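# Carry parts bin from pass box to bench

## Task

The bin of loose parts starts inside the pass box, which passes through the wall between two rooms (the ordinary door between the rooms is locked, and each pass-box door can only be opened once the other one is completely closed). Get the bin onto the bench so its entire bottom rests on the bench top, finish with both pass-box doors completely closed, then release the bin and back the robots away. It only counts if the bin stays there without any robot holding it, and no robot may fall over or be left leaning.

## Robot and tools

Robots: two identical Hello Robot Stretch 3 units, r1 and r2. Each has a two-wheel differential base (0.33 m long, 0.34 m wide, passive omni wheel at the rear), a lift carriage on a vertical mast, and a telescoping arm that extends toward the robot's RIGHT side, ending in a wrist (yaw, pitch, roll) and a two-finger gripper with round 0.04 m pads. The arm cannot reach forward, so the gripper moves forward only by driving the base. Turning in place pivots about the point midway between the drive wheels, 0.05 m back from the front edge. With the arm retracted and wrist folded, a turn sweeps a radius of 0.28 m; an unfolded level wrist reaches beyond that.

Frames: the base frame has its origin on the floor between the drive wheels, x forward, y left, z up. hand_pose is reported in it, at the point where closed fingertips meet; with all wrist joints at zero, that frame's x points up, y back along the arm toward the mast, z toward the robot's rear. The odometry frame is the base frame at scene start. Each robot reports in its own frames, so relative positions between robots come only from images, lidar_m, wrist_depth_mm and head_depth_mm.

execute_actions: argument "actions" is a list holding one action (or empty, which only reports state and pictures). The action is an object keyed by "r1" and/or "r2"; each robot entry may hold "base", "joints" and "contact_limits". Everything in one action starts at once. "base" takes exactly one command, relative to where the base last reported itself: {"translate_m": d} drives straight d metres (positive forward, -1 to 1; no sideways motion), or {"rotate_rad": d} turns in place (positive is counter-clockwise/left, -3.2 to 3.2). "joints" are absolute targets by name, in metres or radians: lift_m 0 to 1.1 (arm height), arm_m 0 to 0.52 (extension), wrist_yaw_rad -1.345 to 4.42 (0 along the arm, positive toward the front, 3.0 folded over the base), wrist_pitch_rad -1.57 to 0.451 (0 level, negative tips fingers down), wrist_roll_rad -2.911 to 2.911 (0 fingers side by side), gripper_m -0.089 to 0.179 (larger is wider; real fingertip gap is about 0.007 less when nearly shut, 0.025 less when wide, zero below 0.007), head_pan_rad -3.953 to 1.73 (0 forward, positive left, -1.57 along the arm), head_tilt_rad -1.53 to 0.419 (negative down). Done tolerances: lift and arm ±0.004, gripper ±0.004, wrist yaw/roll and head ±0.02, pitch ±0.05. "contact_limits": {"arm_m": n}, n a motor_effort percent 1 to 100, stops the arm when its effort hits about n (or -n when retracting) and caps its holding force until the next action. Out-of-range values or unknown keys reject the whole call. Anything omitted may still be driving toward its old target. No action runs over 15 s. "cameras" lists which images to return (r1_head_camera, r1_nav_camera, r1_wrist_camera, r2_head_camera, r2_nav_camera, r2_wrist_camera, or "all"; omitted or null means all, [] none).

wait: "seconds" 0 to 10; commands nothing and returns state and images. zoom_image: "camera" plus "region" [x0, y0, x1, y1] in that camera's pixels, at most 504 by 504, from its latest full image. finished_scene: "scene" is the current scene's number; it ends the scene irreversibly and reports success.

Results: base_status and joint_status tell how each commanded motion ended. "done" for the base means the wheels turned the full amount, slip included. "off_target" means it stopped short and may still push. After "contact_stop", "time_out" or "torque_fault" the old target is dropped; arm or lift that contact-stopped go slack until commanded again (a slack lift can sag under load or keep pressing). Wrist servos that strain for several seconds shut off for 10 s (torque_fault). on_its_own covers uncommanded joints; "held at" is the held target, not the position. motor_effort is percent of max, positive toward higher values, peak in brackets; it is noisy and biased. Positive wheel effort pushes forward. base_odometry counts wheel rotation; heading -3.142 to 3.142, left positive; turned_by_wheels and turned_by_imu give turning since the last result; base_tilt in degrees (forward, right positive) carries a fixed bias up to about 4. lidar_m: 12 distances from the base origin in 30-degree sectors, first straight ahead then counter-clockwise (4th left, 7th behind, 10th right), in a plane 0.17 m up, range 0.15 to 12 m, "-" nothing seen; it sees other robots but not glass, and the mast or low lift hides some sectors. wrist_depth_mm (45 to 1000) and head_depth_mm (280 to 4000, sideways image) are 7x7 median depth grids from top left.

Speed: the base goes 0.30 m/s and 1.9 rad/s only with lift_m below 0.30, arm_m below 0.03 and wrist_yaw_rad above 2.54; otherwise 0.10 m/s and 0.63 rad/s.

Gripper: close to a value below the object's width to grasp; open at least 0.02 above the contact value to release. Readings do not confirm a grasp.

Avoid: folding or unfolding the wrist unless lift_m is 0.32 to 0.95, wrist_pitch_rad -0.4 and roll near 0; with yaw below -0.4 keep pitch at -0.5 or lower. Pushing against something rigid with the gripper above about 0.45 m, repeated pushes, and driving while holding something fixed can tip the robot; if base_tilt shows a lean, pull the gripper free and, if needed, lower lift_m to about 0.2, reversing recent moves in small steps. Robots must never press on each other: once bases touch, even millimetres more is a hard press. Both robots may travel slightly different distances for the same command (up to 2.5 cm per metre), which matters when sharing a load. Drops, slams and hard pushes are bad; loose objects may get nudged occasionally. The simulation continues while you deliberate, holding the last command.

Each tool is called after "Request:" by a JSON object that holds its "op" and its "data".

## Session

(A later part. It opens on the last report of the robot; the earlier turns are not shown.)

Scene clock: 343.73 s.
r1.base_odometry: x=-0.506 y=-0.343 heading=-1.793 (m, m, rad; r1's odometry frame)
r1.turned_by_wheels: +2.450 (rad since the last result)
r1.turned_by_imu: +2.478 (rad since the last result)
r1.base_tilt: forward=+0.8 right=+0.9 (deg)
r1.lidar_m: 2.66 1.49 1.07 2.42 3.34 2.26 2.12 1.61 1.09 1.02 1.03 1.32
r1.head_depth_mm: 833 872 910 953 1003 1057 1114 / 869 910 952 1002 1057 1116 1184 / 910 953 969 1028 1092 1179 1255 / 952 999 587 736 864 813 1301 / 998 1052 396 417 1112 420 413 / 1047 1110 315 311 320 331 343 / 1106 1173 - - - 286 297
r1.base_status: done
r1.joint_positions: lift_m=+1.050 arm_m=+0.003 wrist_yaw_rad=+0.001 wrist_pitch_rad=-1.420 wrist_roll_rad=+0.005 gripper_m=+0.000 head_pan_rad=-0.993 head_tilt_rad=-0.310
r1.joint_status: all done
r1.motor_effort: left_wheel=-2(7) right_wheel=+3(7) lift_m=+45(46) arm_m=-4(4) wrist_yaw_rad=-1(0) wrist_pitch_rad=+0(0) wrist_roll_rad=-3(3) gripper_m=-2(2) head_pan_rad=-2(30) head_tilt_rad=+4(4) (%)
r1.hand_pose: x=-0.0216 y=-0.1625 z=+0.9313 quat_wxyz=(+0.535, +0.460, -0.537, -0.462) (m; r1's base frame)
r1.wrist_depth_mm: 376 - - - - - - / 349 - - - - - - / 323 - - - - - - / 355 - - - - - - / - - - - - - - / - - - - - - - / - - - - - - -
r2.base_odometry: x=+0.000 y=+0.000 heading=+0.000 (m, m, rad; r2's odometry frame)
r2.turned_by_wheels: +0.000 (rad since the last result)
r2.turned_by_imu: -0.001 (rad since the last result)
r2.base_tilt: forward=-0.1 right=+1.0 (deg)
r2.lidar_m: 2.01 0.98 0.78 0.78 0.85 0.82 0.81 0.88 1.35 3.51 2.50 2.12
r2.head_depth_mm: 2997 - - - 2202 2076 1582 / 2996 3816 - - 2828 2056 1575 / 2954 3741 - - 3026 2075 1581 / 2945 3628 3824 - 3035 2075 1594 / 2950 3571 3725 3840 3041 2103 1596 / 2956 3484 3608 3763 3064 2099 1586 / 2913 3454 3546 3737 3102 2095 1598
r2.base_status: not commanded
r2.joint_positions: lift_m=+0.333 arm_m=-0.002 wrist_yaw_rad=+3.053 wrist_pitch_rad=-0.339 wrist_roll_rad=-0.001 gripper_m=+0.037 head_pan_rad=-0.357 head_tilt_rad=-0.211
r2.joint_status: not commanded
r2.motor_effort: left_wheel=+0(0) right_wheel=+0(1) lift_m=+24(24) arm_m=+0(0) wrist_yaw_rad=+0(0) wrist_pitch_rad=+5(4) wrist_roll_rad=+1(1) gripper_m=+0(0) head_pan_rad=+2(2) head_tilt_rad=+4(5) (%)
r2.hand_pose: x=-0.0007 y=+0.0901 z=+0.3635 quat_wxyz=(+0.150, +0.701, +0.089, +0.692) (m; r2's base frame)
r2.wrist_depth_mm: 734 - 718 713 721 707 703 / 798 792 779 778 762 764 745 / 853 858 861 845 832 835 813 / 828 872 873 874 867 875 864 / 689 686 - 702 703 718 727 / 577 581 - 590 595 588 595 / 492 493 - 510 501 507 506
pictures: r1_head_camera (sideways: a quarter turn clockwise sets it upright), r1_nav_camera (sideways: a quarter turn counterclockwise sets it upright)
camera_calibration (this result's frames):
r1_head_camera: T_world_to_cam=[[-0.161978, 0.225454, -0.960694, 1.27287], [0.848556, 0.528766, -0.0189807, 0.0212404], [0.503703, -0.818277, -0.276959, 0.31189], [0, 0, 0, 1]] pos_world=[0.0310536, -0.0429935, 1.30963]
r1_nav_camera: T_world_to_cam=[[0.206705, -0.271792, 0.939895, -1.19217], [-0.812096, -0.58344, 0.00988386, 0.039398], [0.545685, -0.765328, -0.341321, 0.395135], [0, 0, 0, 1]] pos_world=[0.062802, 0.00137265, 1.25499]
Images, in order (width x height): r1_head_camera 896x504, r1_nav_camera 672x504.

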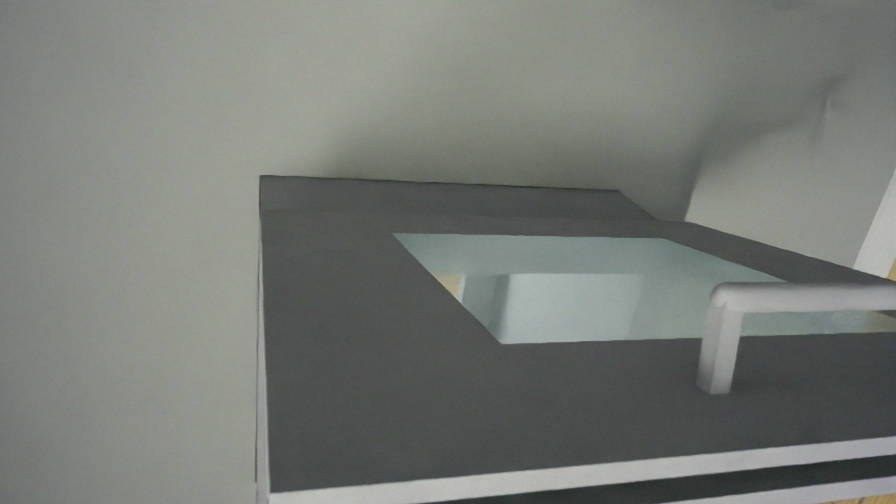

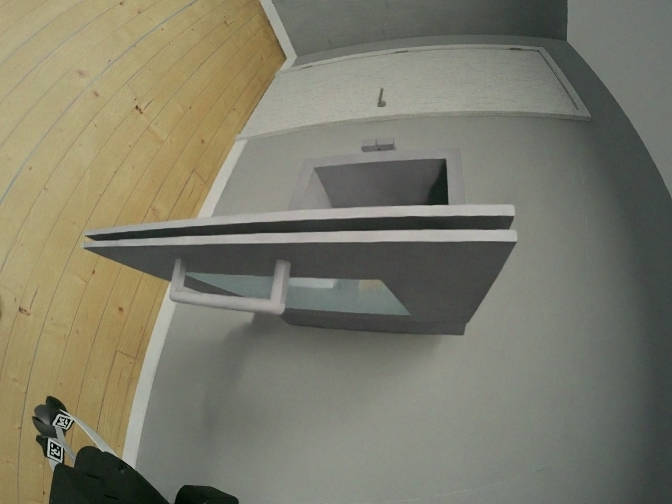

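Request:
{"op": "execute_actions", "data": {"actions": [{"r1":{"base":{"translate_m":-0.2},"joints":{"lift_m":0.76,"wrist_pitch_rad":0,"head_tilt_rad":-0.5}}}], "cameras": []}}

Request:
{"op": "execute_actions", "data": {"actions": [{"r1":{"joints":{"arm_m":0.15}}}], "cameras": ["r1_nav_camera","r1_head_camera"]}}

Scene clock: 357.80 s.
r1.base_odometry: x=-0.462 y=-0.148 heading=-1.794 (m, m, rad; r1's odometry frame)
r1.turned_by_wheels: +0.000 (rad since the last result)
r1.turned_by_imu: -0.001 (rad since the last result)
r1.base_tilt: forward=+0.8 right=+0.9 (deg)
r1.lidar_m: 2.86 1.63 1.16 2.45 3.05 2.05 1.91 1.65 1.11 1.04 1.05 1.34
r1.head_depth_mm: 828 886 956 1036 1125 1234 1299 / 864 928 1003 1088 1192 1313 1319 / 901 969 1054 1147 1265 1400 1315 / 944 1020 1109 1219 1347 1482 1310 / 978 948 1026 1115 1435 1549 1311 / 1026 706 1516 1135 841 1538 1312 / 1080 569 1488 1331 1565 679 1303
r1.base_status: done
r1.joint_positions: lift_m=+0.760 arm_m=+0.003 wrist_yaw_rad=+0.001 wrist_pitch_rad=-0.022 wrist_roll_rad=+0.005 gripper_m=+0.000 head_pan_rad=-0.993 head_tilt_rad=-0.494
r1.joint_status: all done
r1.motor_effort: left_wheel=-1(6) right_wheel=+2(5) lift_m=+20(41) arm_m=-4(4) wrist_yaw_rad=+0(1) wrist_pitch_rad=+7(7) wrist_roll_rad=-3(3) gripper_m=-2(3) head_pan_rad=-3(3) head_tilt_rad=-2(15) (%)
r1.hand_pose: x=-0.0213 y=-0.4035 z=+0.8695 quat_wxyz=(+0.705, +0.008, -0.709, -0.008) (m; r1's base frame)
r1.wrist_depth_mm: 701 709 729 757 767 796 824 / 725 745 765 788 788 817 845 / 754 768 795 806 838 853 869 / 784 801 823 839 857 883 907 / 803 809 848 858 885 941 975 / 831 853 878 - 949 949 982 / 864 891 906 924 994 - -
r2.base_odometry: x=+0.000 y=+0.000 heading=+0.000 (m, m, rad; r2's odometry frame)
r2.turned_by_wheels: +0.000 (rad since the last result)
r2.turned_by_imu: -0.004 (rad since the last result)
r2.base_tilt: forward=-0.1 right=+1.0 (deg)
r2.lidar_m: 2.01 0.98 0.79 0.78 0.85 0.82 0.81 0.88 1.34 3.50 2.49 2.12
r2.head_depth_mm: 2990 - - - 2200 2061 1580 / 2996 3797 - - 2825 2073 1583 / 2952 3742 - - 3001 2065 1579 / 2984 3649 3851 - 3024 2078 1584 / 2957 3542 3677 3931 3083 2091 1596 / 2988 3443 3627 3816 3089 2115 1588 / 2889 3435 3548 3715 3091 2101 1601
r2.base_status: not commanded
r2.joint_positions: lift_m=+0.333 arm_m=-0.002 wrist_yaw_rad=+3.053 wrist_pitch_rad=-0.339 wrist_roll_rad=-0.001 gripper_m=+0.037 head_pan_rad=-0.357 head_tilt_rad=-0.211
r2.joint_status: not commanded
r2.motor_effort: left_wheel=+0(0) right_wheel=-1(1) lift_m=+24(24) arm_m=+1(1) wrist_yaw_rad=-1(0) wrist_pitch_rad=+4(4) wrist_roll_rad=+0(0) gripper_m=+0(0) head_pan_rad=+2(2) head_tilt_rad=+4(4) (%)
r2.hand_pose: x=-0.0007 y=+0.0901 z=+0.3635 quat_wxyz=(+0.150, +0.701, +0.089, +0.692) (m; r2's base frame)
r2.wrist_depth_mm: 741 - 737 735 723 714 705 / 799 801 783 776 762 762 755 / 853 840 854 824 845 830 813 / 828 870 876 875 858 866 847 / 690 702 - 709 716 716 713 / 573 583 - 584 591 594 595 / 492 490 - 509 495 501 502
pictures: none
No camera images: the call's "cameras" was empty. Leave "cameras" out to get every camera's image.

Scene clock: 360.13 s.
r1.base_odometry: x=-0.462 y=-0.148 heading=-1.794 (m, m, rad; r1's odometry frame)
r1.turned_by_wheels: +0.000 (rad since the last result)
r1.turned_by_imu: +0.000 (rad since the last result)
r1.base_tilt: forward=+0.8 right=+0.9 (deg)
r1.lidar_m: 2.86 1.63 1.16 2.45 3.06 2.06 1.92 1.65 1.11 1.04 1.05 1.34
r1.head_depth_mm: 828 887 956 1035 1126 1235 1296 / 864 930 999 1089 1194 1318 1319 / 901 970 1050 1150 1263 1401 1316 / 944 1021 1107 1213 1350 1483 1314 / 977 947 1024 1112 1446 1539 1311 / 1024 705 1525 1130 841 1549 1305 / 1081 570 1495 1328 1562 680 1302
r1.base_status: not commanded
r1.joint_positions: lift_m=+0.760 arm_m=+0.150 wrist_yaw_rad=+0.001 wrist_pitch_rad=-0.022 wrist_roll_rad=+0.005 gripper_m=+0.000 head_pan_rad=-0.993 head_tilt_rad=-0.494
r1.joint_status: all done
r1.motor_effort: left_wheel=-2(1) right_wheel=+2(3) lift_m=+20(20) arm_m=+3(5) wrist_yaw_rad=+0(0) wrist_pitch_rad=+6(7) wrist_roll_rad=-3(3) gripper_m=-2(3) head_pan_rad=-2(3) head_tilt_rad=-3(2) (%)
r1.hand_pose: x=-0.0213 y=-0.5503 z=+0.8695 quat_wxyz=(+0.706, +0.008, -0.709, -0.008) (m; r1's base frame)
r1.wrist_depth_mm: 571 575 609 603 634 643 659 / 591 613 616 633 652 670 677 / 601 620 642 659 681 691 727 / 627 641 669 674 688 726 743 / 648 681 679 692 729 754 769 / 682 690 706 - 752 780 793 / 689 728 745 781 781 789 827
r2.base_odometry: x=+0.000 y=+0.000 heading=+0.000 (m, m, rad; r2's odometry frame)
r2.turned_by_wheels: +0.000 (rad since the last result)
r2.turned_by_imu: -0.001 (rad since the last result)
r2.base_tilt: forward=+0.0 right=+1.1 (deg)
r2.lidar_m: 2.01 0.98 0.78 0.78 0.85 0.82 0.81 0.88 1.34 3.50 2.50 2.13
r2.head_depth_mm: 2992 - - - 2210 2060 1571 / 2999 3832 - - 2838 2078 1584 / 2946 3715 - - 2989 2091 1586 / 2973 3606 3779 - 3040 2091 1581 / 2917 3632 3744 3891 3055 2091 1593 / 2960 3542 3646 3823 3088 2107 1589 / 2931 3439 3505 3645 3124 2115 1603
r2.base_status: not commanded
r2.joint_positions: lift_m=+0.333 arm_m=-0.002 wrist_yaw_rad=+3.053 wrist_pitch_rad=-0.339 wrist_roll_rad=-0.001 gripper_m=+0.037 head_pan_rad=-0.357 head_tilt_rad=-0.211
r2.joint_status: not commanded
r2.motor_effort: left_wheel=+0(0) right_wheel=-1(1) lift_m=+24(24) arm_m=+0(2) wrist_yaw_rad=-1(0) wrist_pitch_rad=+4(4) wrist_roll_rad=+1(0) gripper_m=+0(0) head_pan_rad=+2(2) head_tilt_rad=+4(5) (%)
r2.hand_pose: x=-0.0007 y=+0.0901 z=+0.3635 quat_wxyz=(+0.150, +0.701, +0.089, +0.692) (m; r2's base frame)
r2.wrist_depth_mm: 742 - 726 721 706 706 713 / 799 811 790 778 774 752 757 / 854 866 864 835 822 822 817 / 824 865 878 855 857 870 853 / 693 693 - 710 718 719 723 / 572 574 - 584 596 593 593 / 488 492 - 509 499 506 508
pictures: r1_head_camera (sideways: a quarter turn clockwise sets it upright), r1_nav_camera (sideways: a quarter turn counterclockwise sets it upright)
camera_calibration (this result's frames):
r1_head_camera: T_world_to_cam=[[-0.255474, 0.368871, -0.893682, 1.18598], [0.846496, 0.531922, -0.022432, 0.0257412], [0.467095, -0.762229, -0.44814, 0.534885], [0, 0, 0, 1]] pos_world=[0.0313546, -0.0434601, 1.30017]
r1_nav_camera: T_world_to_cam=[[0.297534, -0.411126, 0.861655, -1.09064], [-0.811556, -0.584272, 0.00145814, 0.0503654], [0.502842, -0.699715, -0.507493, 0.611632], [0, 0, 0, 1]] pos_world=[0.0578249, 0.0090028, 1.25008]
Images, in order (width x height): r1_head_camera 896x504, r1_nav_camera 672x504.

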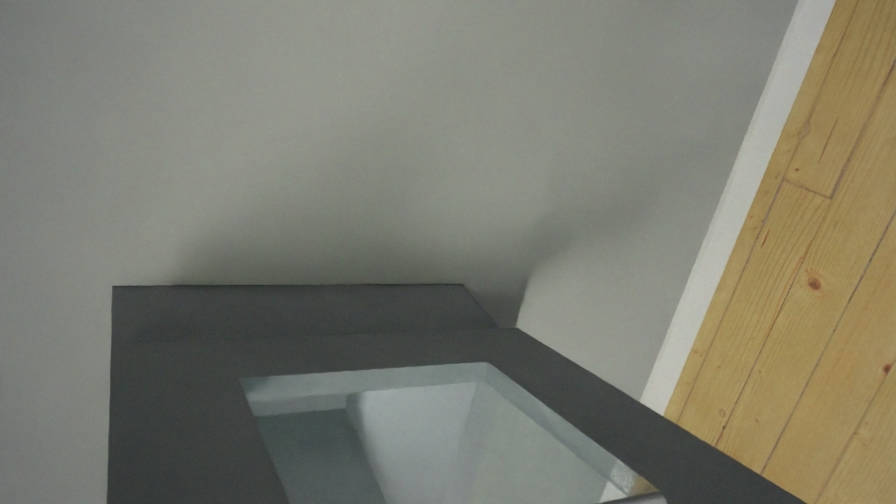

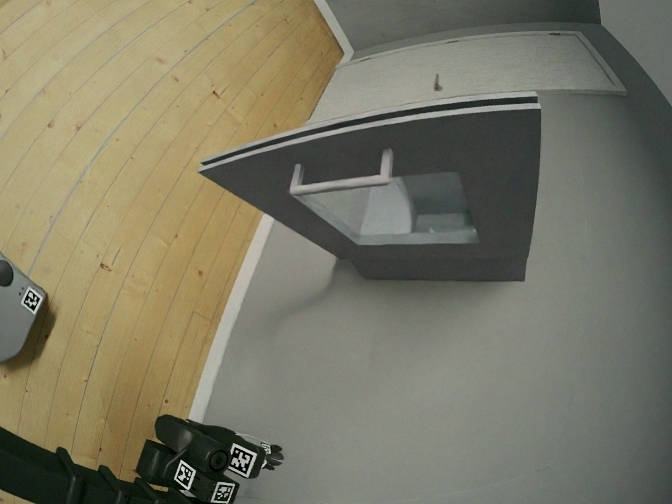

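Request:
{"op": "execute_actions", "data": {"actions": [{"r1":{"base":{"translate_m":0.5},"joints":{"lift_m":0.8,"head_pan_rad":-1.3}}}], "cameras": ["r1_nav_camera","r1_head_camera"]}}

Scene clock: 370.60 s.
r1.base_odometry: x=-0.572 y=-0.635 heading=-1.794 (m, m, rad; r1's odometry frame)
r1.turned_by_wheels: +0.000 (rad since the last result)
r1.turned_by_imu: -0.001 (rad since the last result)
r1.base_tilt: forward=+0.8 right=+0.9 (deg)
r1.lidar_m: 2.36 2.40 1.29 0.99 3.39 2.59 2.42 1.57 1.06 0.99 1.00 1.27
r1.head_depth_mm: 776 841 912 994 1090 1184 - / 790 852 926 1017 1109 - - / 795 713 915 998 1123 1259 1314 / 802 - - - - 566 462 / 816 - - - - - - / 827 - - - 1226 1383 1307 / 838 1193 1290 1184 1243 1414 1300
r1.base_status: done
r1.joint_positions: lift_m=+0.800 arm_m=+0.150 wrist_yaw_rad=+0.001 wrist_pitch_rad=-0.021 wrist_roll_rad=+0.004 gripper_m=+0.000 head_pan_rad=-1.293 head_tilt_rad=-0.495
r1.joint_status: all done
r1.motor_effort: left_wheel=-1(11) right_wheel=+2(16) lift_m=+45(48) arm_m=+3(3) wrist_yaw_rad=-1(7) wrist_pitch_rad=+6(6) wrist_roll_rad=-3(3) gripper_m=-3(3) head_pan_rad=-2(19) head_tilt_rad=-1(2) (%)
r1.hand_pose: x=-0.0212 y=-0.5504 z=+0.9087 quat_wxyz=(+0.706, +0.008, -0.708, -0.007) (m; r1's base frame)
r1.wrist_depth_mm: 823 227 548 556 581 585 596 / 893 229 564 584 596 604 624 / 893 239 587 600 625 633 661 / 917 256 593 618 635 660 684 / 651 257 623 636 675 677 694 / 460 276 407 - 702 705 739 / 411 241 689 694 721 754 776
r2.base_odometry: x=+0.000 y=+0.000 heading=+0.000 (m, m, rad; r2's odometry frame)
r2.turned_by_wheels: +0.000 (rad since the last result)
r2.turned_by_imu: -0.003 (rad since the last result)
r2.base_tilt: forward=-0.2 right=+1.0 (deg)
r2.lidar_m: 2.01 0.98 0.79 0.78 0.85 0.82 0.81 0.88 1.34 3.50 2.48 2.12
r2.head_depth_mm: 3023 - - - 2203 2063 1571 / 2971 3847 - - 2843 2070 1576 / 2995 3734 - - 3024 2074 1588 / 2986 3616 3794 - 3028 2091 1594 / 2959 3541 3656 3882 3002 2085 1594 / 2929 3462 3584 3747 3062 2101 1598 / 2908 3414 3517 3698 3051 2098 1603
r2.base_status: not commanded
r2.joint_positions: lift_m=+0.333 arm_m=-0.002 wrist_yaw_rad=+3.053 wrist_pitch_rad=-0.339 wrist_roll_rad=-0.001 gripper_m=+0.037 head_pan_rad=-0.357 head_tilt_rad=-0.211
r2.joint_status: not commanded
r2.motor_effort: left_wheel=-1(0) right_wheel=-1(1) lift_m=+24(24) arm_m=+1(1) wrist_yaw_rad=+0(0) wrist_pitch_rad=+4(4) wrist_roll_rad=+1(1) gripper_m=+0(1) head_pan_rad=+2(2) head_tilt_rad=+4(5) (%)
r2.hand_pose: x=-0.0007 y=+0.0901 z=+0.3635 quat_wxyz=(+0.150, +0.701, +0.089, +0.692) (m; r2's base frame)
r2.wrist_depth_mm: 731 - 729 714 716 705 696 / 800 802 785 778 773 769 763 / 845 854 849 849 832 813 811 / 833 884 893 885 861 873 868 / 700 696 - 722 715 713 719 / 570 577 - 585 590 594 598 / 496 490 - 513 497 503 504
pictures: r1_head_camera (sideways: a quarter turn clockwise sets it upright), r1_nav_camera (sideways: a quarter turn counterclockwise sets it upright)
camera_calibration (this result's frames):
r1_head_camera: T_world_to_cam=[[-0.135259, 0.428651, -0.893288, 1.18473], [0.965883, 0.258003, -0.0224467, 0.025032], [0.220849, -0.865848, -0.448924, 0.537408], [0, 0, 0, 1]] pos_world=[0.0173817, -0.048981, 1.30012]
r1_nav_camera: T_world_to_cam=[[0.162945, -0.481422, 0.861209, -1.08924], [-0.947981, -0.318324, 0.00141762, 0.0512504], [0.273461, -0.816641, -0.508248, 0.614014], [0, 0, 0, 1]] pos_world=[0.0581625, -0.00664257, 1.25007]
Images, in order (width x height): r1_head_camera 896x504, r1_nav_camera 672x504.

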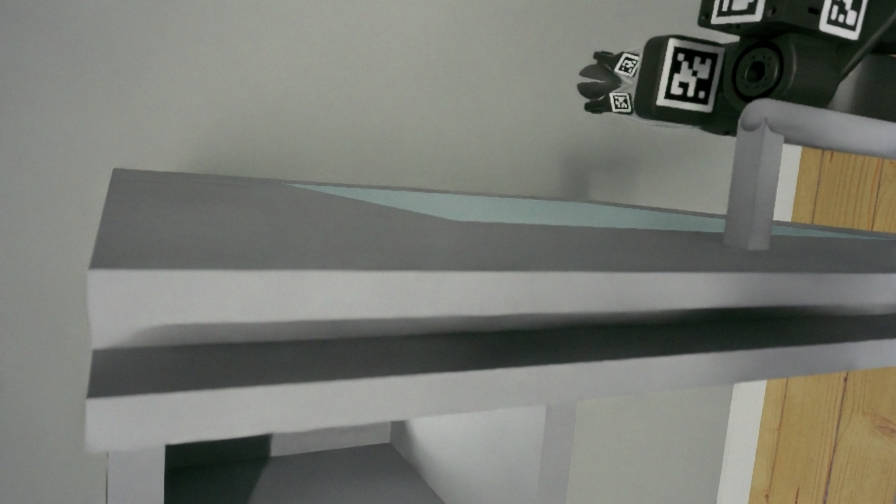

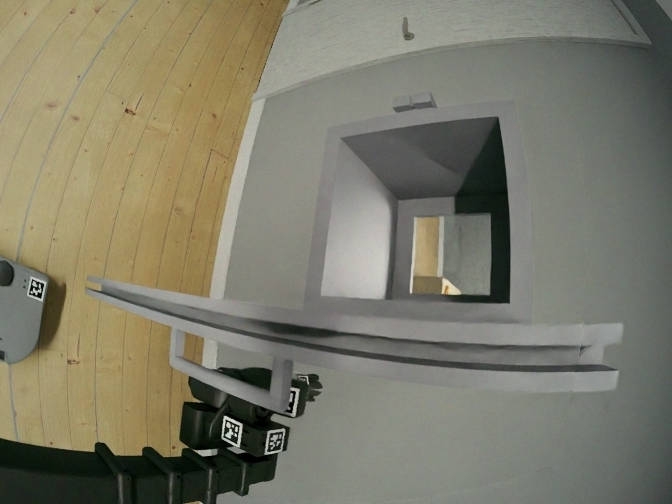

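Request:
{"op": "execute_actions", "data": {"actions": [{"r1":{"base":{"translate_m":0.25},"joints":{"head_pan_rad":-1.57}}}], "cameras": ["r1_nav_camera","r1_head_camera"]}}

Scene clock: 378.77 s.
r1.base_odometry: x=-0.628 y=-0.879 heading=-1.794 (m, m, rad; r1's odometry frame)
r1.turned_by_wheels: +0.000 (rad since the last result)
r1.turned_by_imu: +0.000 (rad since the last result)
r1.base_tilt: forward=+0.8 right=+0.9 (deg)
r1.lidar_m: 2.11 2.14 1.16 1.00 3.43 2.86 2.66 1.53 1.03 0.96 0.97 1.24
r1.head_depth_mm: 812 885 967 1071 1194 1322 - / 803 873 955 1054 1175 1272 - / 785 613 675 756 879 - - / 777 568 639 705 755 - 1311 / 768 527 1307 1195 868 1253 1316 / 762 493 2880 1192 865 701 1305 / 753 463 1262 1186 897 644 1294
r1.base_status: done
r1.joint_positions: lift_m=+0.800 arm_m=+0.150 wrist_yaw_rad=-0.002 wrist_pitch_rad=-0.021 wrist_roll_rad=+0.004 gripper_m=+0.000 head_pan_rad=-1.563 head_tilt_rad=-0.495
r1.joint_status: all done
r1.motor_effort: left_wheel=-1(10) right_wheel=+2(17) lift_m=+44(45) arm_m=+3(3) wrist_yaw_rad=+2(20) wrist_pitch_rad=+6(7) wrist_roll_rad=-2(2) gripper_m=-2(4) head_pan_rad=-2(16) head_tilt_rad=-2(1) (%)
r1.hand_pose: x=-0.0219 y=-0.5504 z=+0.9088 quat_wxyz=(+0.706, +0.007, -0.708, -0.008) (m; r1's base frame)
r1.wrist_depth_mm: 620 815 848 263 312 565 585 / 632 869 - 270 326 588 600 / 618 883 - 279 340 619 634 / 607 900 917 292 349 631 651 / 589 646 622 310 496 668 685 / 457 444 439 - 663 678 713 / 381 227 262 310 683 719 738
r2.base_odometry: x=+0.000 y=+0.000 heading=+0.000 (m, m, rad; r2's odometry frame)
r2.turned_by_wheels: +0.000 (rad since the last result)
r2.turned_by_imu: -0.002 (rad since the last result)
r2.base_tilt: forward=-0.2 right=+1.0 (deg)
r2.lidar_m: 2.01 0.98 0.79 0.78 0.85 0.82 0.81 0.88 1.35 3.51 2.49 2.12
r2.head_depth_mm: 3013 - - - 2191 2058 1573 / 3021 3819 - - 2827 2071 1575 / 2964 3814 - - 3031 2077 1589 / 2965 3591 3794 - 3062 2089 1594 / 2967 3545 3717 3867 3032 2095 1587 / 2925 3523 3697 3762 3077 2102 1600 / 2913 3406 3547 3712 3041 2120 1606
r2.base_status: not commanded
r2.joint_positions: lift_m=+0.333 arm_m=-0.002 wrist_yaw_rad=+3.053 wrist_pitch_rad=-0.339 wrist_roll_rad=-0.001 gripper_m=+0.037 head_pan_rad=-0.357 head_tilt_rad=-0.211
r2.joint_status: not commanded
r2.motor_effort: left_wheel=+0(0) right_wheel=-2(1) lift_m=+24(24) arm_m=+1(1) wrist_yaw_rad=+0(0) wrist_pitch_rad=+4(4) wrist_roll_rad=+1(0) gripper_m=+0(0) head_pan_rad=+2(2) head_tilt_rad=+4(4) (%)
r2.hand_pose: x=-0.0007 y=+0.0901 z=+0.3635 quat_wxyz=(+0.150, +0.701, +0.089, +0.692) (m; r2's base frame)
r2.wrist_depth_mm: 734 - 732 720 715 712 691 / 799 793 782 786 766 769 753 / 852 861 856 832 833 827 817 / 833 865 889 883 864 861 871 / 694 694 - 704 722 717 722 / 570 580 - 587 589 589 593 / 491 491 - 518 497 503 507
pictures: r1_head_camera (sideways: a quarter turn clockwise sets it upright), r1_nav_camera (sideways: a quarter turn counterclockwise sets it upright)
camera_calibration (this result's frames):
r1_head_camera: T_world_to_cam=[[-0.0160576, 0.449207, -0.893283, 1.184], [0.999708, -0.00890121, -0.0224468, 0.0248259], [-0.0180346, -0.893383, -0.448933, 0.538877], [0, 0, 0, 1]] pos_world=[0.00391188, -0.0502158, 1.30012]
r1_nav_camera: T_world_to_cam=[[0.0286689, -0.50745, 0.861204, -1.08842], [-0.998539, -0.0540084, 0.00141717, 0.0515594], [0.0457932, -0.859987, -0.508257, 0.615414], [0, 0, 0, 1]] pos_world=[0.0545061, -0.0202845, 1.25007]
Images, in order (width x height): r1_head_camera 896x504, r1_nav_camera 672x504.

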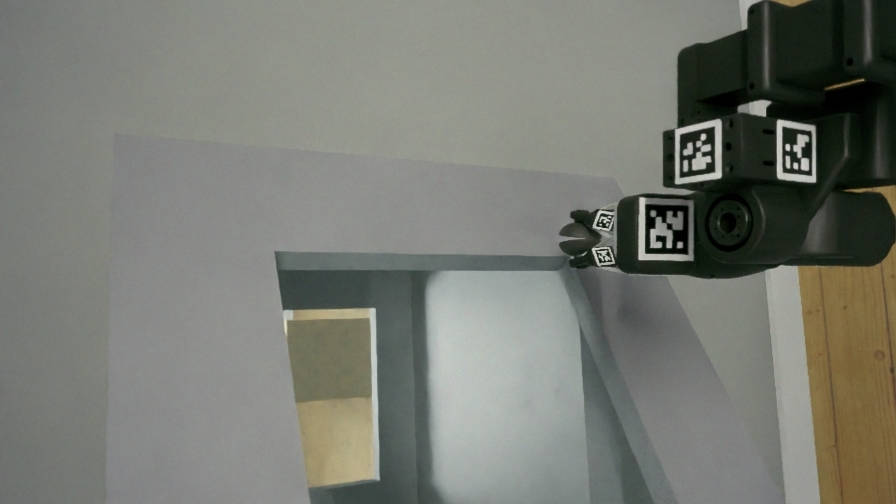

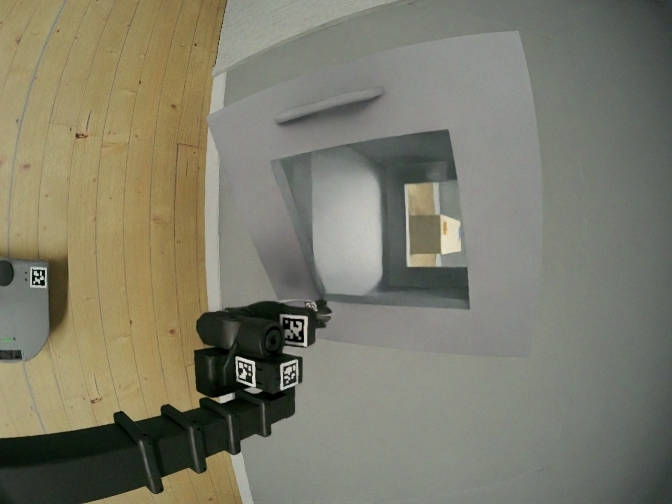

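Request:
{"op": "execute_actions", "data": {"actions": [{"r1":{"joints":{"arm_m":0.08,"lift_m":0.77}}}], "cameras": []}}

Request:
{"op": "execute_actions", "data": {"actions": [{"r1":{"base":{"translate_m":0.33}}}], "cameras": ["r1_nav_camera","r1_head_camera"]}}

Request:
{"op": "execute_actions", "data": {"actions": [{"r1":{"joints":{"arm_m":0.4},"contact_limits":{"arm_m":18}}}], "cameras": ["r1_nav_camera","r1_head_camera"]}}

Scene clock: 385.70 s.
r1.base_odometry: x=-0.628 y=-0.879 heading=-1.794 (m, m, rad; r1's odometry frame)
r1.turned_by_wheels: +0.000 (rad since the last result)
r1.turned_by_imu: +0.000 (rad since the last result)
r1.base_tilt: forward=+0.8 right=+0.9 (deg)
r1.lidar_m: 2.11 2.14 1.17 1.00 3.41 2.85 2.66 1.53 1.03 0.96 0.98 1.24
r1.head_depth_mm: 813 885 964 1067 1195 1354 1392 / 801 872 956 1053 1173 1332 1387 / 786 615 676 756 880 1294 1380 / 778 571 641 710 775 1281 - / 769 533 1306 1196 865 1252 1309 / 762 499 2863 1187 864 712 1307 / 752 469 1268 1186 895 652 1297
r1.base_status: not commanded
r1.joint_positions: lift_m=+0.770 arm_m=+0.080 wrist_yaw_rad=-0.001 wrist_pitch_rad=-0.021 wrist_roll_rad=+0.004 gripper_m=+0.000 head_pan_rad=-1.563 head_tilt_rad=-0.495
r1.joint_status: all done
r1.motor_effort: left_wheel=+0(0) right_wheel=+2(2) lift_m=+20(39) arm_m=-4(5) wrist_yaw_rad=+1(1) wrist_pitch_rad=+6(6) wrist_roll_rad=-2(2) gripper_m=-3(3) head_pan_rad=-2(2) head_tilt_rad=-3(2) (%)
r1.hand_pose: x=-0.0218 y=-0.4810 z=+0.8798 quat_wxyz=(+0.706, +0.007, -0.708, -0.008) (m; r1's base frame)
r1.wrist_depth_mm: 621 893 932 334 612 633 657 / 613 930 - 345 644 651 681 / 598 947 - 361 666 678 716 / 594 838 968 375 686 721 742 / 540 561 330 380 729 741 773 / 246 270 308 - 756 774 801 / 246 275 332 766 773 809 838
r2.base_odometry: x=+0.000 y=+0.000 heading=+0.000 (m, m, rad; r2's odometry frame)
r2.turned_by_wheels: +0.000 (rad since the last result)
r2.turned_by_imu: -0.002 (rad since the last result)
r2.base_tilt: forward=-0.2 right=+1.0 (deg)
r2.lidar_m: 2.00 0.98 0.79 0.78 0.85 0.82 0.81 0.88 1.34 3.51 2.49 2.12
r2.head_depth_mm: 2997 - - - 2225 2075 1577 / 3022 3792 - - 2815 2074 1581 / 2984 3699 - - 2999 2091 1591 / 2952 3690 3802 - 3046 2082 1593 / 2969 3580 3702 3833 3070 2094 1597 / 2928 3498 3605 3854 3054 2113 1601 / 2910 3408 3579 3700 3082 2108 1591
r2.base_status: not commanded
r2.joint_positions: lift_m=+0.333 arm_m=-0.002 wrist_yaw_rad=+3.053 wrist_pitch_rad=-0.339 wrist_roll_rad=-0.001 gripper_m=+0.037 head_pan_rad=-0.357 head_tilt_rad=-0.211
r2.joint_status: not commanded
r2.motor_effort: left_wheel=+0(0) right_wheel=-2(1) lift_m=+24(24) arm_m=+0(1) wrist_yaw_rad=+0(0) wrist_pitch_rad=+4(4) wrist_roll_rad=+0(0) gripper_m=+0(0) head_pan_rad=+2(2) head_tilt_rad=+5(4) (%)
r2.hand_pose: x=-0.0007 y=+0.0901 z=+0.3635 quat_wxyz=(+0.150, +0.701, +0.089, +0.692) (m; r2's base frame)
r2.wrist_depth_mm: 740 - 728 726 709 706 709 / 796 794 783 785 780 758 754 / 848 873 836 834 836 823 824 / 843 856 889 871 880 874 869 / 686 694 - 707 714 715 716 / 577 583 - 581 593 594 597 / 489 493 - 514 499 506 504
pictures: none
No camera images: the call's "cameras" was empty. Leave "cameras" out to get every camera's image.

Scene clock: 390.33 s.
r1.base_odometry: x=-0.701 y=-1.201 heading=-1.794 (m, m, rad; r1's odometry frame)
r1.turned_by_wheels: +0.000 (rad since the last result)
r1.turned_by_imu: +0.000 (rad since the last result)
r1.base_tilt: forward=+0.8 right=+0.9 (deg)
r1.lidar_m: 1.78 1.81 2.31 1.07 3.45 3.20 2.99 1.48 1.00 0.93 0.94 1.18
r1.head_depth_mm: 776 502 950 1013 783 1304 1380 / 767 468 1175 1184 877 1273 1358 / 757 439 1321 1208 875 684 1349 / 750 413 451 490 544 624 - / 741 390 424 462 513 574 1250 / 733 373 412 465 794 1167 1274 / 730 782 848 929 1044 1166 1272
r1.base_status: done
r1.joint_positions: lift_m=+0.770 arm_m=+0.080 wrist_yaw_rad=-0.002 wrist_pitch_rad=-0.021 wrist_roll_rad=+0.004 gripper_m=+0.000 head_pan_rad=-1.563 head_tilt_rad=-0.495
r1.joint_status: not commanded
r1.motor_effort: left_wheel=-1(5) right_wheel=+3(9) lift_m=+20(20) arm_m=-3(4) wrist_yaw_rad=+4(12) wrist_pitch_rad=+6(6) wrist_roll_rad=-2(2) gripper_m=-3(3) head_pan_rad=-3(2) head_tilt_rad=-2(2) (%)
r1.hand_pose: x=-0.0220 y=-0.4809 z=+0.8798 quat_wxyz=(+0.706, +0.007, -0.708, -0.008) (m; r1's base frame)
r1.wrist_depth_mm: 117 124 143 164 942 599 423 / 120 128 95 169 947 604 353 / 123 133 96 175 993 625 367 / 127 136 98 180 865 625 375 / 130 141 161 179 518 308 366 / 135 144 160 - 246 292 389 / 638 148 175 199 237 309 800
r2.base_odometry: x=+0.000 y=+0.000 heading=+0.000 (m, m, rad; r2's odometry frame)
r2.turned_by_wheels: +0.000 (rad since the last result)
r2.turned_by_imu: -0.001 (rad since the last result)
r2.base_tilt: forward=-0.1 right=+1.0 (deg)
r2.lidar_m: 2.01 0.98 0.79 0.78 0.85 0.82 0.81 0.88 1.35 3.52 2.49 2.12
r2.head_depth_mm: 3022 - - - 2216 2068 1576 / 2997 3842 - - 2809 2061 1576 / 2981 3668 - - 3006 2065 1592 / 2954 3617 3784 - 3044 2073 1591 / 2929 3555 3699 3910 3034 2080 1590 / 2950 3505 3638 3781 3047 2118 1593 / 2933 3385 3528 3692 3071 2122 1611
r2.base_status: not commanded
r2.joint_positions: lift_m=+0.333 arm_m=-0.002 wrist_yaw_rad=+3.053 wrist_pitch_rad=-0.339 wrist_roll_rad=-0.001 gripper_m=+0.037 head_pan_rad=-0.357 head_tilt_rad=-0.211
r2.joint_status: not commanded
r2.motor_effort: left_wheel=+0(0) right_wheel=-1(0) lift_m=+24(24) arm_m=+1(1) wrist_yaw_rad=+0(0) wrist_pitch_rad=+4(4) wrist_roll_rad=+0(1) gripper_m=+0(0) head_pan_rad=+2(2) head_tilt_rad=+4(4) (%)
r2.hand_pose: x=-0.0007 y=+0.0901 z=+0.3635 quat_wxyz=(+0.150, +0.701, +0.089, +0.692) (m; r2's base frame)
r2.wrist_depth_mm: 735 - 719 714 713 714 699 / 791 793 777 765 775 765 763 / 861 854 860 864 841 824 828 / 837 877 879 882 865 866 865 / 683 700 - 700 709 718 728 / 578 580 - 584 593 591 595 / 492 495 - 513 499 505 507
pictures: r1_head_camera (sideways: a quarter turn clockwise sets it upright), r1_nav_camera (sideways: a quarter turn counterclockwise sets it upright)
camera_calibration (this result's frames):
r1_head_camera: T_world_to_cam=[[-0.0160576, 0.449207, -0.893283, 1.184], [0.999708, -0.00890121, -0.0224468, 0.0248259], [-0.0180346, -0.893383, -0.448933, 0.538877], [0, 0, 0, 1]] pos_world=[0.00391188, -0.0502158, 1.30012]
r1_nav_camera: T_world_to_cam=[[0.0286689, -0.50745, 0.861204, -1.08842], [-0.998539, -0.0540084, 0.00141717, 0.0515594], [0.0457932, -0.859987, -0.508257, 0.615414], [0, 0, 0, 1]] pos_world=[0.0545061, -0.0202845, 1.25007]
Images, in order (width x height): r1_head_camera 896x504, r1_nav_camera 672x504.

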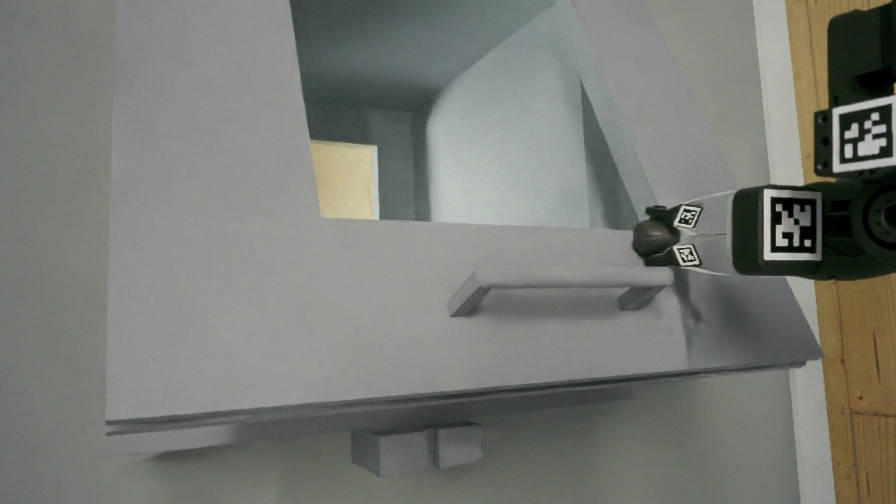

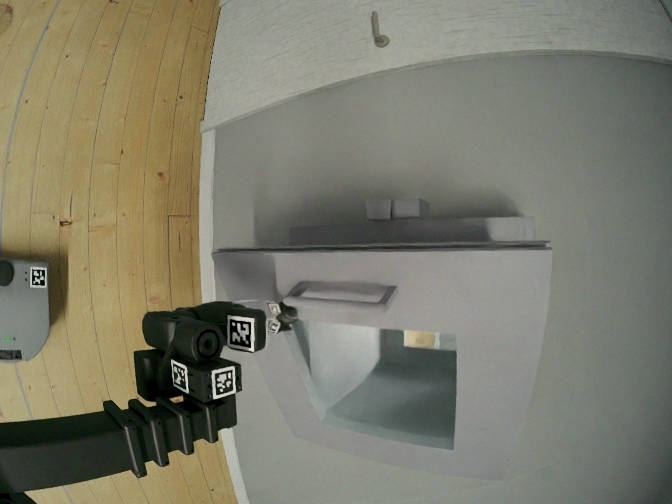

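Scene clock: 393.33 s.
r1.base_odometry: x=-0.701 y=-1.201 heading=-1.794 (m, m, rad; r1's odometry frame)
r1.turned_by_wheels: +0.000 (rad since the last result)
r1.turned_by_imu: +0.000 (rad since the last result)
r1.base_tilt: forward=+0.8 right=+0.9 (deg)
r1.lidar_m: 1.78 1.81 2.31 1.07 3.45 3.24 2.98 1.47 1.00 0.93 0.94 1.17
r1.head_depth_mm: 775 619 989 1010 845 1299 - / 767 611 1240 1181 824 - 1305 / 759 603 - 1204 811 - 1312 / 749 596 2950 1200 822 1269 1311 / 740 589 647 714 788 1211 1300 / 732 582 632 685 787 1186 1277 / 729 779 848 928 1044 1164 1268
r1.base_status: not commanded
r1.joint_positions: lift_m=+0.770 arm_m=+0.274 wrist_yaw_rad=+0.011 wrist_pitch_rad=-0.023 wrist_roll_rad=+0.004 gripper_m=+0.000 head_pan_rad=-1.563 head_tilt_rad=-0.495
r1.joint_status: arm_m contact_stop (moved +0.194 of +0.320)
r1.on_its_own: arm_m is slack since a contact_stop, until your next command for it (your +0.400 is given up)
r1.motor_effort: left_wheel=+1(14) right_wheel=+0(2) lift_m=+20(20) arm_m=+0(18) wrist_yaw_rad=-10(13) wrist_pitch_rad=+7(13) wrist_roll_rad=-2(2) gripper_m=-3(4) head_pan_rad=-2(3) head_tilt_rad=-2(2) (%)
r1.contact_limits: arm_m 18 (drawing in: default 25, maximum 41; extending or still: default 33, maximum 55)
r1.hand_pose: x=-0.0188 y=-0.6748 z=+0.8792 quat_wxyz=(+0.706, +0.012, -0.708, -0.005) (m; r1's base frame)
r1.wrist_depth_mm: 149 151 676 - - 582 410 / 153 156 647 - - 593 412 / 159 161 626 - - 603 413 / 164 167 608 779 803 606 415 / 170 173 199 597 514 500 425 / 177 180 184 - 215 211 208 / 184 187 192 196 202 207 213
r2.base_odometry: x=+0.000 y=+0.000 heading=+0.000 (m, m, rad; r2's odometry frame)
r2.turned_by_wheels: +0.000 (rad since the last result)
r2.turned_by_imu: -0.001 (rad since the last result)
r2.base_tilt: forward=-0.1 right=+1.1 (deg)
r2.lidar_m: 2.01 0.98 0.79 0.78 0.85 0.82 0.81 0.88 1.34 3.51 2.49 2.12
r2.head_depth_mm: 3024 - - - 2222 2063 1585 / 3017 3865 - - 2844 2066 1581 / 2987 3756 - - 3006 2086 1583 / 2955 3640 3771 - 3019 2086 1591 / 2951 3546 3704 3832 3069 2099 1587 / 2906 3501 3630 3740 3054 2107 1605 / 2922 3392 3533 3689 3074 2108 1596
r2.base_status: not commanded
r2.joint_positions: lift_m=+0.333 arm_m=-0.002 wrist_yaw_rad=+3.053 wrist_pitch_rad=-0.339 wrist_roll_rad=-0.001 gripper_m=+0.037 head_pan_rad=-0.357 head_tilt_rad=-0.211
r2.joint_status: not commanded
r2.motor_effort: left_wheel=+0(0) right_wheel=+0(2) lift_m=+24(24) arm_m=+1(1) wrist_yaw_rad=+0(0) wrist_pitch_rad=+4(4) wrist_roll_rad=+1(0) gripper_m=+0(0) head_pan_rad=+2(2) head_tilt_rad=+5(4) (%)
r2.hand_pose: x=-0.0007 y=+0.0901 z=+0.3635 quat_wxyz=(+0.150, +0.701, +0.089, +0.692) (m; r2's base frame)
r2.wrist_depth_mm: 737 - 717 718 702 709 706 / 790 798 774 773 778 758 754 / 847 857 848 831 839 814 814 / 837 880 891 871 866 855 858 / 687 700 - 705 711 715 721 / 575 580 - 586 585 599 594 / 489 495 - 516 502 504 510
pictures: r1_head_camera (sideways: a quarter turn clockwise sets it upright), r1_nav_camera (sideways: a quarter turn counterclockwise sets it upright)
camera_calibration (this result's frames):
r1_head_camera: T_world_to_cam=[[-0.0158606, 0.449678, -0.89305, 1.18369], [0.999704, -0.00933562, -0.0224555, 0.0248373], [-0.0184349, -0.893142, -0.449397, 0.539483], [0, 0, 0, 1]] pos_world=[0.00388947, -0.0502139, 1.3001]
r1_nav_camera: T_world_to_cam=[[0.0284458, -0.50791, 0.860941, -1.08807], [-0.998563, -0.0535636, 0.00139319, 0.0515907], [0.0454075, -0.859743, -0.508704, 0.615997], [0, 0, 0, 1]] pos_world=[0.0544968, -0.0202792, 1.25005]
Images, in order (width x height): r1_head_camera 896x504, r1_nav_camera 672x504.

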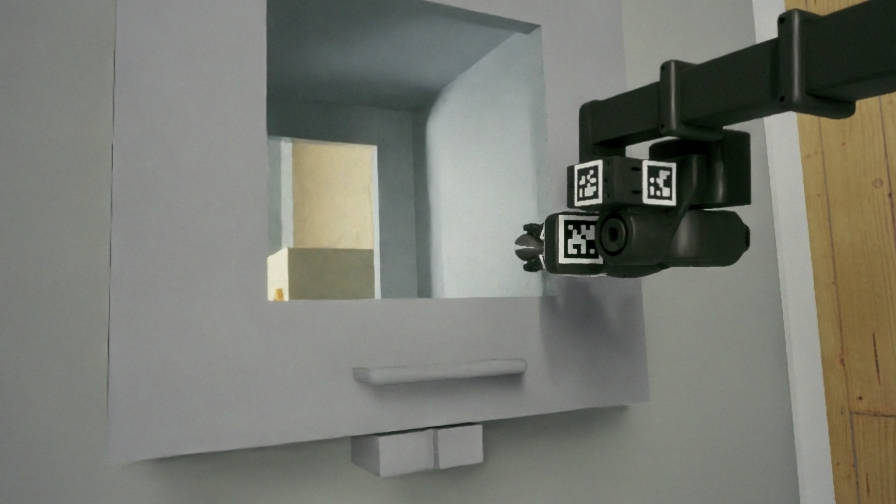

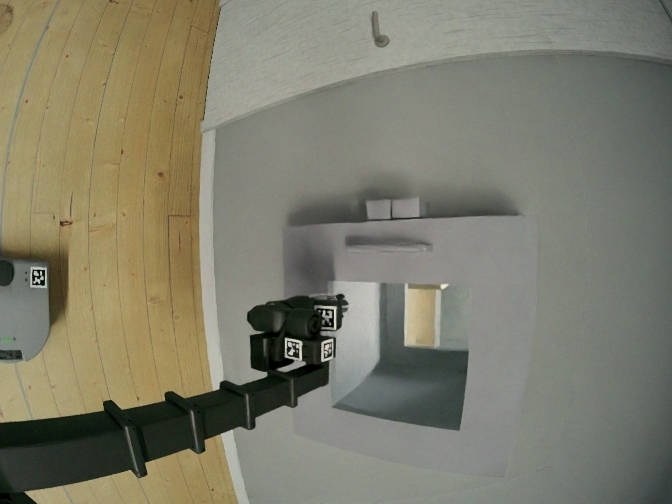

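Request:
{"op": "execute_actions", "data": {"actions": [{"r1":{"joints":{"arm_m":0.2,"lift_m":0.74}}}], "cameras": []}}

Request:
{"op": "execute_actions", "data": {"actions": [{"r1":{"base":{"translate_m":0.1}}}], "cameras": []}}

Request:
{"op": "execute_actions", "data": {"actions": [{"r1":{"joints":{"arm_m":0.35},"contact_limits":{"arm_m":20}},"r2":{"joints":{"head_pan_rad":0.3,"head_tilt_rad":-0.1}}}], "cameras": ["r1_head_camera","r2_head_camera"]}}

Scene clock: 400.53 s.
r1.base_odometry: x=-0.701 y=-1.201 heading=-1.794 (m, m, rad; r1's odometry frame)
r1.turned_by_wheels: +0.000 (rad since the last result)
r1.turned_by_imu: -0.001 (rad since the last result)
r1.base_tilt: forward=+0.9 right=+0.9 (deg)
r1.lidar_m: 1.78 1.81 2.31 1.07 3.46 3.20 2.99 1.47 0.99 0.93 0.94 1.18
r1.head_depth_mm: 774 619 989 1012 844 1298 1340 / 768 612 1237 1181 835 1228 - / 758 603 - 1207 822 - - / 749 597 2913 1201 806 - 1252 / 740 589 646 713 787 1206 1297 / 732 581 632 685 789 1187 1275 / 729 780 846 925 1041 1167 1268
r1.base_status: not commanded
r1.joint_positions: lift_m=+0.740 arm_m=+0.200 wrist_yaw_rad=+0.001 wrist_pitch_rad=-0.019 wrist_roll_rad=+0.004 gripper_m=+0.000 head_pan_rad=-1.563 head_tilt_rad=-0.495
r1.joint_status: all done
r1.motor_effort: left_wheel=+0(0) right_wheel=+2(1) lift_m=+20(17) arm_m=-4(4) wrist_yaw_rad=-2(11) wrist_pitch_rad=+5(7) wrist_roll_rad=-2(2) gripper_m=-3(3) head_pan_rad=-4(2) head_tilt_rad=-2(2) (%)
r1.hand_pose: x=-0.0211 y=-0.6010 z=+0.8504 quat_wxyz=(+0.706, +0.007, -0.708, -0.006) (m; r1's base frame)
r1.wrist_depth_mm: 169 216 224 - 799 592 406 / 214 222 228 - 858 590 412 / 229 232 238 - 866 611 421 / 351 238 246 778 738 580 405 / 477 248 254 275 269 275 282 / 503 257 260 - 280 287 296 / 525 266 275 281 292 300 309
r2.base_odometry: x=+0.000 y=+0.000 heading=+0.000 (m, m, rad; r2's odometry frame)
r2.turned_by_wheels: +0.000 (rad since the last result)
r2.turned_by_imu: -0.002 (rad since the last result)
r2.base_tilt: forward=-0.2 right=+1.2 (deg)
r2.lidar_m: 2.01 0.98 0.79 0.78 0.85 0.82 0.81 0.88 1.35 3.51 2.49 2.12
r2.head_depth_mm: 3002 - - - 2235 2079 1576 / 2987 3778 - - 2820 2067 1573 / 3008 3723 - - 3027 2089 1578 / 2955 3634 3857 - 3040 2078 1595 / 2931 3529 3717 3862 3077 2096 1591 / 2902 3505 3588 3744 3031 2103 1603 / 2907 3441 3526 3684 3107 2114 1600
r2.base_status: not commanded
r2.joint_positions: lift_m=+0.333 arm_m=-0.002 wrist_yaw_rad=+3.053 wrist_pitch_rad=-0.339 wrist_roll_rad=-0.001 gripper_m=+0.037 head_pan_rad=-0.357 head_tilt_rad=-0.211
r2.joint_status: not commanded
r2.motor_effort: left_wheel=+0(0) right_wheel=+0(1) lift_m=+24(24) arm_m=+1(1) wrist_yaw_rad=+0(0) wrist_pitch_rad=+4(4) wrist_roll_rad=+1(1) gripper_m=+0(0) head_pan_rad=+2(2) head_tilt_rad=+4(4) (%)
r2.hand_pose: x=-0.0007 y=+0.0901 z=+0.3635 quat_wxyz=(+0.150, +0.701, +0.089, +0.692) (m; r2's base frame)
r2.wrist_depth_mm: 734 - 732 726 716 712 700 / 789 805 787 782 779 762 759 / 849 854 853 845 841 834 821 / 825 890 881 878 873 862 866 / 695 703 - 704 717 714 719 / 575 577 - 583 590 590 601 / 493 497 - 518 499 505 510
pictures: none
No camera images: the call's "cameras" was empty. Leave "cameras" out to get every camera's image.

Scene clock: 403.17 s.
r1.base_odometry: x=-0.723 y=-1.298 heading=-1.794 (m, m, rad; r1's odometry frame)
r1.turned_by_wheels: +0.000 (rad since the last result)
r1.turned_by_imu: +0.000 (rad since the last result)
r1.base_tilt: forward=+0.8 right=+0.9 (deg)
r1.lidar_m: 1.68 1.71 2.18 1.05 2.50 3.30 3.10 1.45 0.98 0.92 0.93 1.16
r1.head_depth_mm: 765 608 1200 1151 836 1287 1332 / 758 601 1333 1209 822 1214 - / 750 594 3903 1143 818 - - / 742 586 638 695 766 - 1254 / 735 586 650 693 811 1195 1286 / 733 793 856 941 1047 1176 1271 / 724 785 850 935 1030 1154 1255
r1.base_status: done
r1.joint_positions: lift_m=+0.740 arm_m=+0.200 wrist_yaw_rad=+0.001 wrist_pitch_rad=-0.019 wrist_roll_rad=+0.004 gripper_m=+0.000 head_pan_rad=-1.563 head_tilt_rad=-0.495
r1.joint_status: not commanded
r1.motor_effort: left_wheel=+0(5) right_wheel=+2(5) lift_m=+20(19) arm_m=-4(4) wrist_yaw_rad=-1(3) wrist_pitch_rad=+5(6) wrist_roll_rad=-2(2) gripper_m=-3(3) head_pan_rad=-3(3) head_tilt_rad=-1(1) (%)
r1.hand_pose: x=-0.0211 y=-0.6010 z=+0.8504 quat_wxyz=(+0.706, +0.007, -0.708, -0.006) (m; r1's base frame)
r1.wrist_depth_mm: 417 209 210 217 - 744 523 / 433 431 218 225 - 743 523 / 448 455 227 234 872 765 526 / 460 472 236 241 736 665 517 / 472 485 245 246 259 266 273 / 497 506 253 - 267 274 286 / 520 523 268 270 278 288 297
r2.base_odometry: x=+0.000 y=+0.000 heading=+0.000 (m, m, rad; r2's odometry frame)
r2.turned_by_wheels: +0.000 (rad since the last result)
r2.turned_by_imu: -0.001 (rad since the last result)
r2.base_tilt: forward=-0.1 right=+1.0 (deg)
r2.lidar_m: 2.01 0.98 0.79 0.78 0.85 0.82 0.81 0.88 1.35 3.49 2.49 2.13
r2.head_depth_mm: 2987 - - - 2210 2062 1571 / 2976 3848 - - 2782 2073 1586 / 2996 3780 - - 3029 2063 1594 / 2969 3680 3833 - 3060 2081 1587 / 2961 3573 3678 3807 3053 2101 1588 / 2940 3492 3648 3811 3063 2088 1594 / 2912 3408 3589 3728 3099 2109 1601
r2.base_status: not commanded
r2.joint_positions: lift_m=+0.333 arm_m=-0.002 wrist_yaw_rad=+3.053 wrist_pitch_rad=-0.339 wrist_roll_rad=-0.001 gripper_m=+0.037 head_pan_rad=-0.357 head_tilt_rad=-0.211
r2.joint_status: not commanded
r2.motor_effort: left_wheel=+0(0) right_wheel=+0(1) lift_m=+24(24) arm_m=+1(1) wrist_yaw_rad=+0(0) wrist_pitch_rad=+4(4) wrist_roll_rad=+1(1) gripper_m=-1(0) head_pan_rad=+2(2) head_tilt_rad=+5(4) (%)
r2.hand_pose: x=-0.0007 y=+0.0901 z=+0.3635 quat_wxyz=(+0.150, +0.701, +0.089, +0.692) (m; r2's base frame)
r2.wrist_depth_mm: 741 - 726 715 715 713 699 / 800 793 791 768 768 767 753 / 847 871 855 842 830 821 828 / 833 861 885 869 858 867 857 / 690 688 - 704 721 717 723 / 573 578 - 586 591 590 595 / 485 491 - 510 506 508 501
pictures: none
No camera images: the call's "cameras" was empty. Leave "cameras" out to get every camera's image.

Scene clock: 405.27 s.
r1.base_odometry: x=-0.723 y=-1.298 heading=-1.794 (m, m, rad; r1's odometry frame)
r1.turned_by_wheels: +0.000 (rad since the last result)
r1.turned_by_imu: -0.004 (rad since the last result)
r1.base_tilt: forward=+0.9 right=+0.9 (deg)
r1.lidar_m: 1.69 1.71 2.17 1.05 2.50 3.32 3.09 1.46 0.98 0.92 0.93 1.16
r1.head_depth_mm: 769 611 1191 1152 839 1283 1351 / 760 602 1324 1213 818 - 1285 / 751 595 3858 1201 809 - 1312 / 742 588 638 686 760 - 1301 / 735 587 641 698 801 1195 1281 / 731 793 858 941 1050 1175 1273 / 724 782 852 932 1032 1154 1249
r1.base_status: not commanded
r1.joint_positions: lift_m=+0.740 arm_m=+0.265 wrist_yaw_rad=+0.011 wrist_pitch_rad=-0.021 wrist_roll_rad=+0.004 gripper_m=+0.000 head_pan_rad=-1.564 head_tilt_rad=-0.496
r1.joint_status: arm_m contact_stop (moved +0.064 of +0.150)
r1.on_its_own: arm_m is slack since a contact_stop, until your next command for it (your +0.350 is given up)
r1.motor_effort: left_wheel=+1(16) right_wheel=-1(1) lift_m=+19(20) arm_m=+0(20) wrist_yaw_rad=-10(13) wrist_pitch_rad=+6(13) wrist_roll_rad=-2(2) gripper_m=-3(4) head_pan_rad=-3(3) head_tilt_rad=-2(2) (%)
r1.contact_limits: arm_m 20 (drawing in: default 25, maximum 41; extending or still: default 33, maximum 55)
r1.hand_pose: x=-0.0188 y=-0.6652 z=+0.8499 quat_wxyz=(+0.706, +0.011, -0.708, -0.004) (m; r1's base frame)
r1.wrist_depth_mm: 148 152 105 157 - 733 513 / 376 157 156 163 - 737 520 / 385 163 165 169 814 743 520 / 401 170 170 175 644 679 521 / 413 420 177 179 209 220 214 / 435 431 182 - 194 199 205 / 445 452 191 196 201 208 214
r2.base_odometry: x=+0.000 y=+0.000 heading=+0.000 (m, m, rad; r2's odometry frame)
r2.turned_by_wheels: +0.000 (rad since the last result)
r2.turned_by_imu: -0.001 (rad since the last result)
r2.base_tilt: forward=-0.1 right=+1.1 (deg)
r2.lidar_m: 2.01 0.98 0.79 0.78 0.84 0.81 0.81 0.88 1.35 3.50 2.50 2.12
r2.head_depth_mm: 2337 3451 3550 3652 3622 2397 1756 / 2323 3306 3335 3431 3283 2423 1765 / 2132 2305 2328 1707 1970 2305 1777 / 1731 1761 1777 1734 1790 1879 1724 / 1410 1423 1437 1459 1479 1500 1528 / 1187 1188 1201 1216 1232 1254 1260 / 1018 1029 1036 1052 1060 1066 1081
r2.base_status: not commanded
r2.joint_positions: lift_m=+0.333 arm_m=-0.002 wrist_yaw_rad=+3.053 wrist_pitch_rad=-0.339 wrist_roll_rad=-0.001 gripper_m=+0.037 head_pan_rad=+0.293 head_tilt_rad=-0.113
r2.joint_status: all done
r2.motor_effort: left_wheel=+0(0) right_wheel=-1(1) lift_m=+24(24) arm_m=+1(0) wrist_yaw_rad=+0(0) wrist_pitch_rad=+4(4) wrist_roll_rad=+0(0) gripper_m=+0(0) head_pan_rad=+2(25) head_tilt_rad=+5(14) (%)
r2.hand_pose: x=-0.0007 y=+0.0901 z=+0.3635 quat_wxyz=(+0.150, +0.701, +0.089, +0.692) (m; r2's base frame)
r2.wrist_depth_mm: 733 - 716 721 714 713 710 / 808 808 786 773 764 765 753 / 858 853 859 845 837 831 818 / 827 881 883 876 862 857 851 / 697 696 - 701 706 714 715 / 578 581 - 586 594 592 597 / 490 491 - 516 498 503 513
pictures: r1_head_camera (sideways: a quarter turn clockwise sets it upright), r2_head_camera (sideways: a quarter turn clockwise sets it upright)
camera_calibration (this result's frames):
r1_head_camera: T_world_to_cam=[[-0.0157872, 0.450098, -0.89284, 1.18342], [0.999703, -0.00949507, -0.0224634, 0.0248474], [-0.0185883, -0.892929, -0.449814, 0.540026], [0, 0, 0, 1]] pos_world=[0.00388093, -0.0502127, 1.30007]
r2_head_camera: T_world_to_cam=[[-0.14669, -0.0174655, -0.989028, 1.30956], [-0.3044, 0.952123, 0.028334, -0.026732], [0.941181, 0.305217, -0.144983, 0.145255], [0, 0, 0, 1]] pos_world=[0.0472514, 0.00399014, 1.31701]
Images, in order (width x height): r1_head_camera 896x504, r2_head_camera 896x504.

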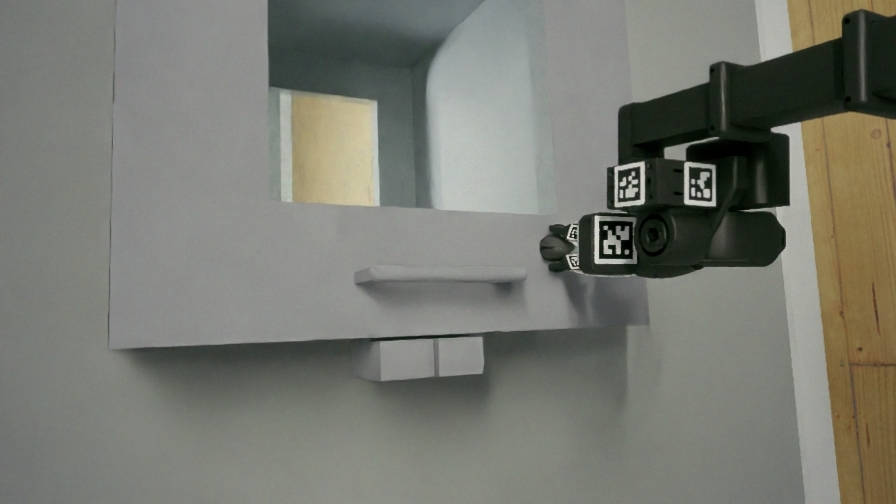

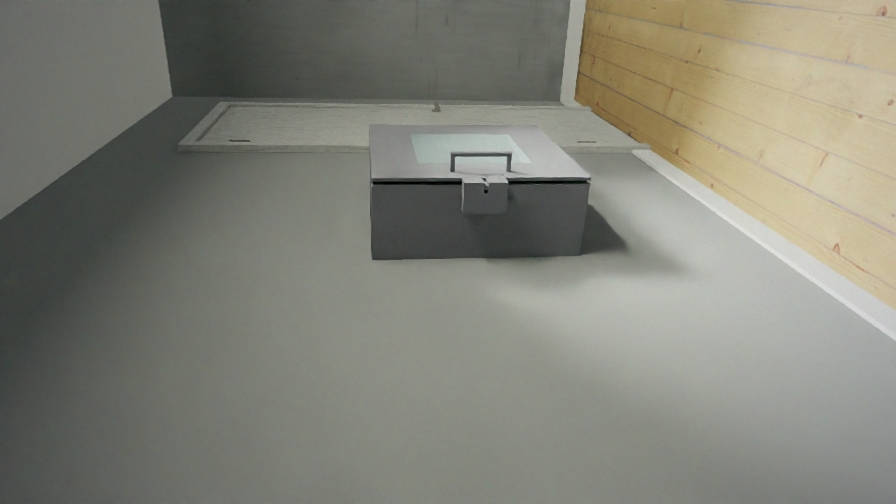

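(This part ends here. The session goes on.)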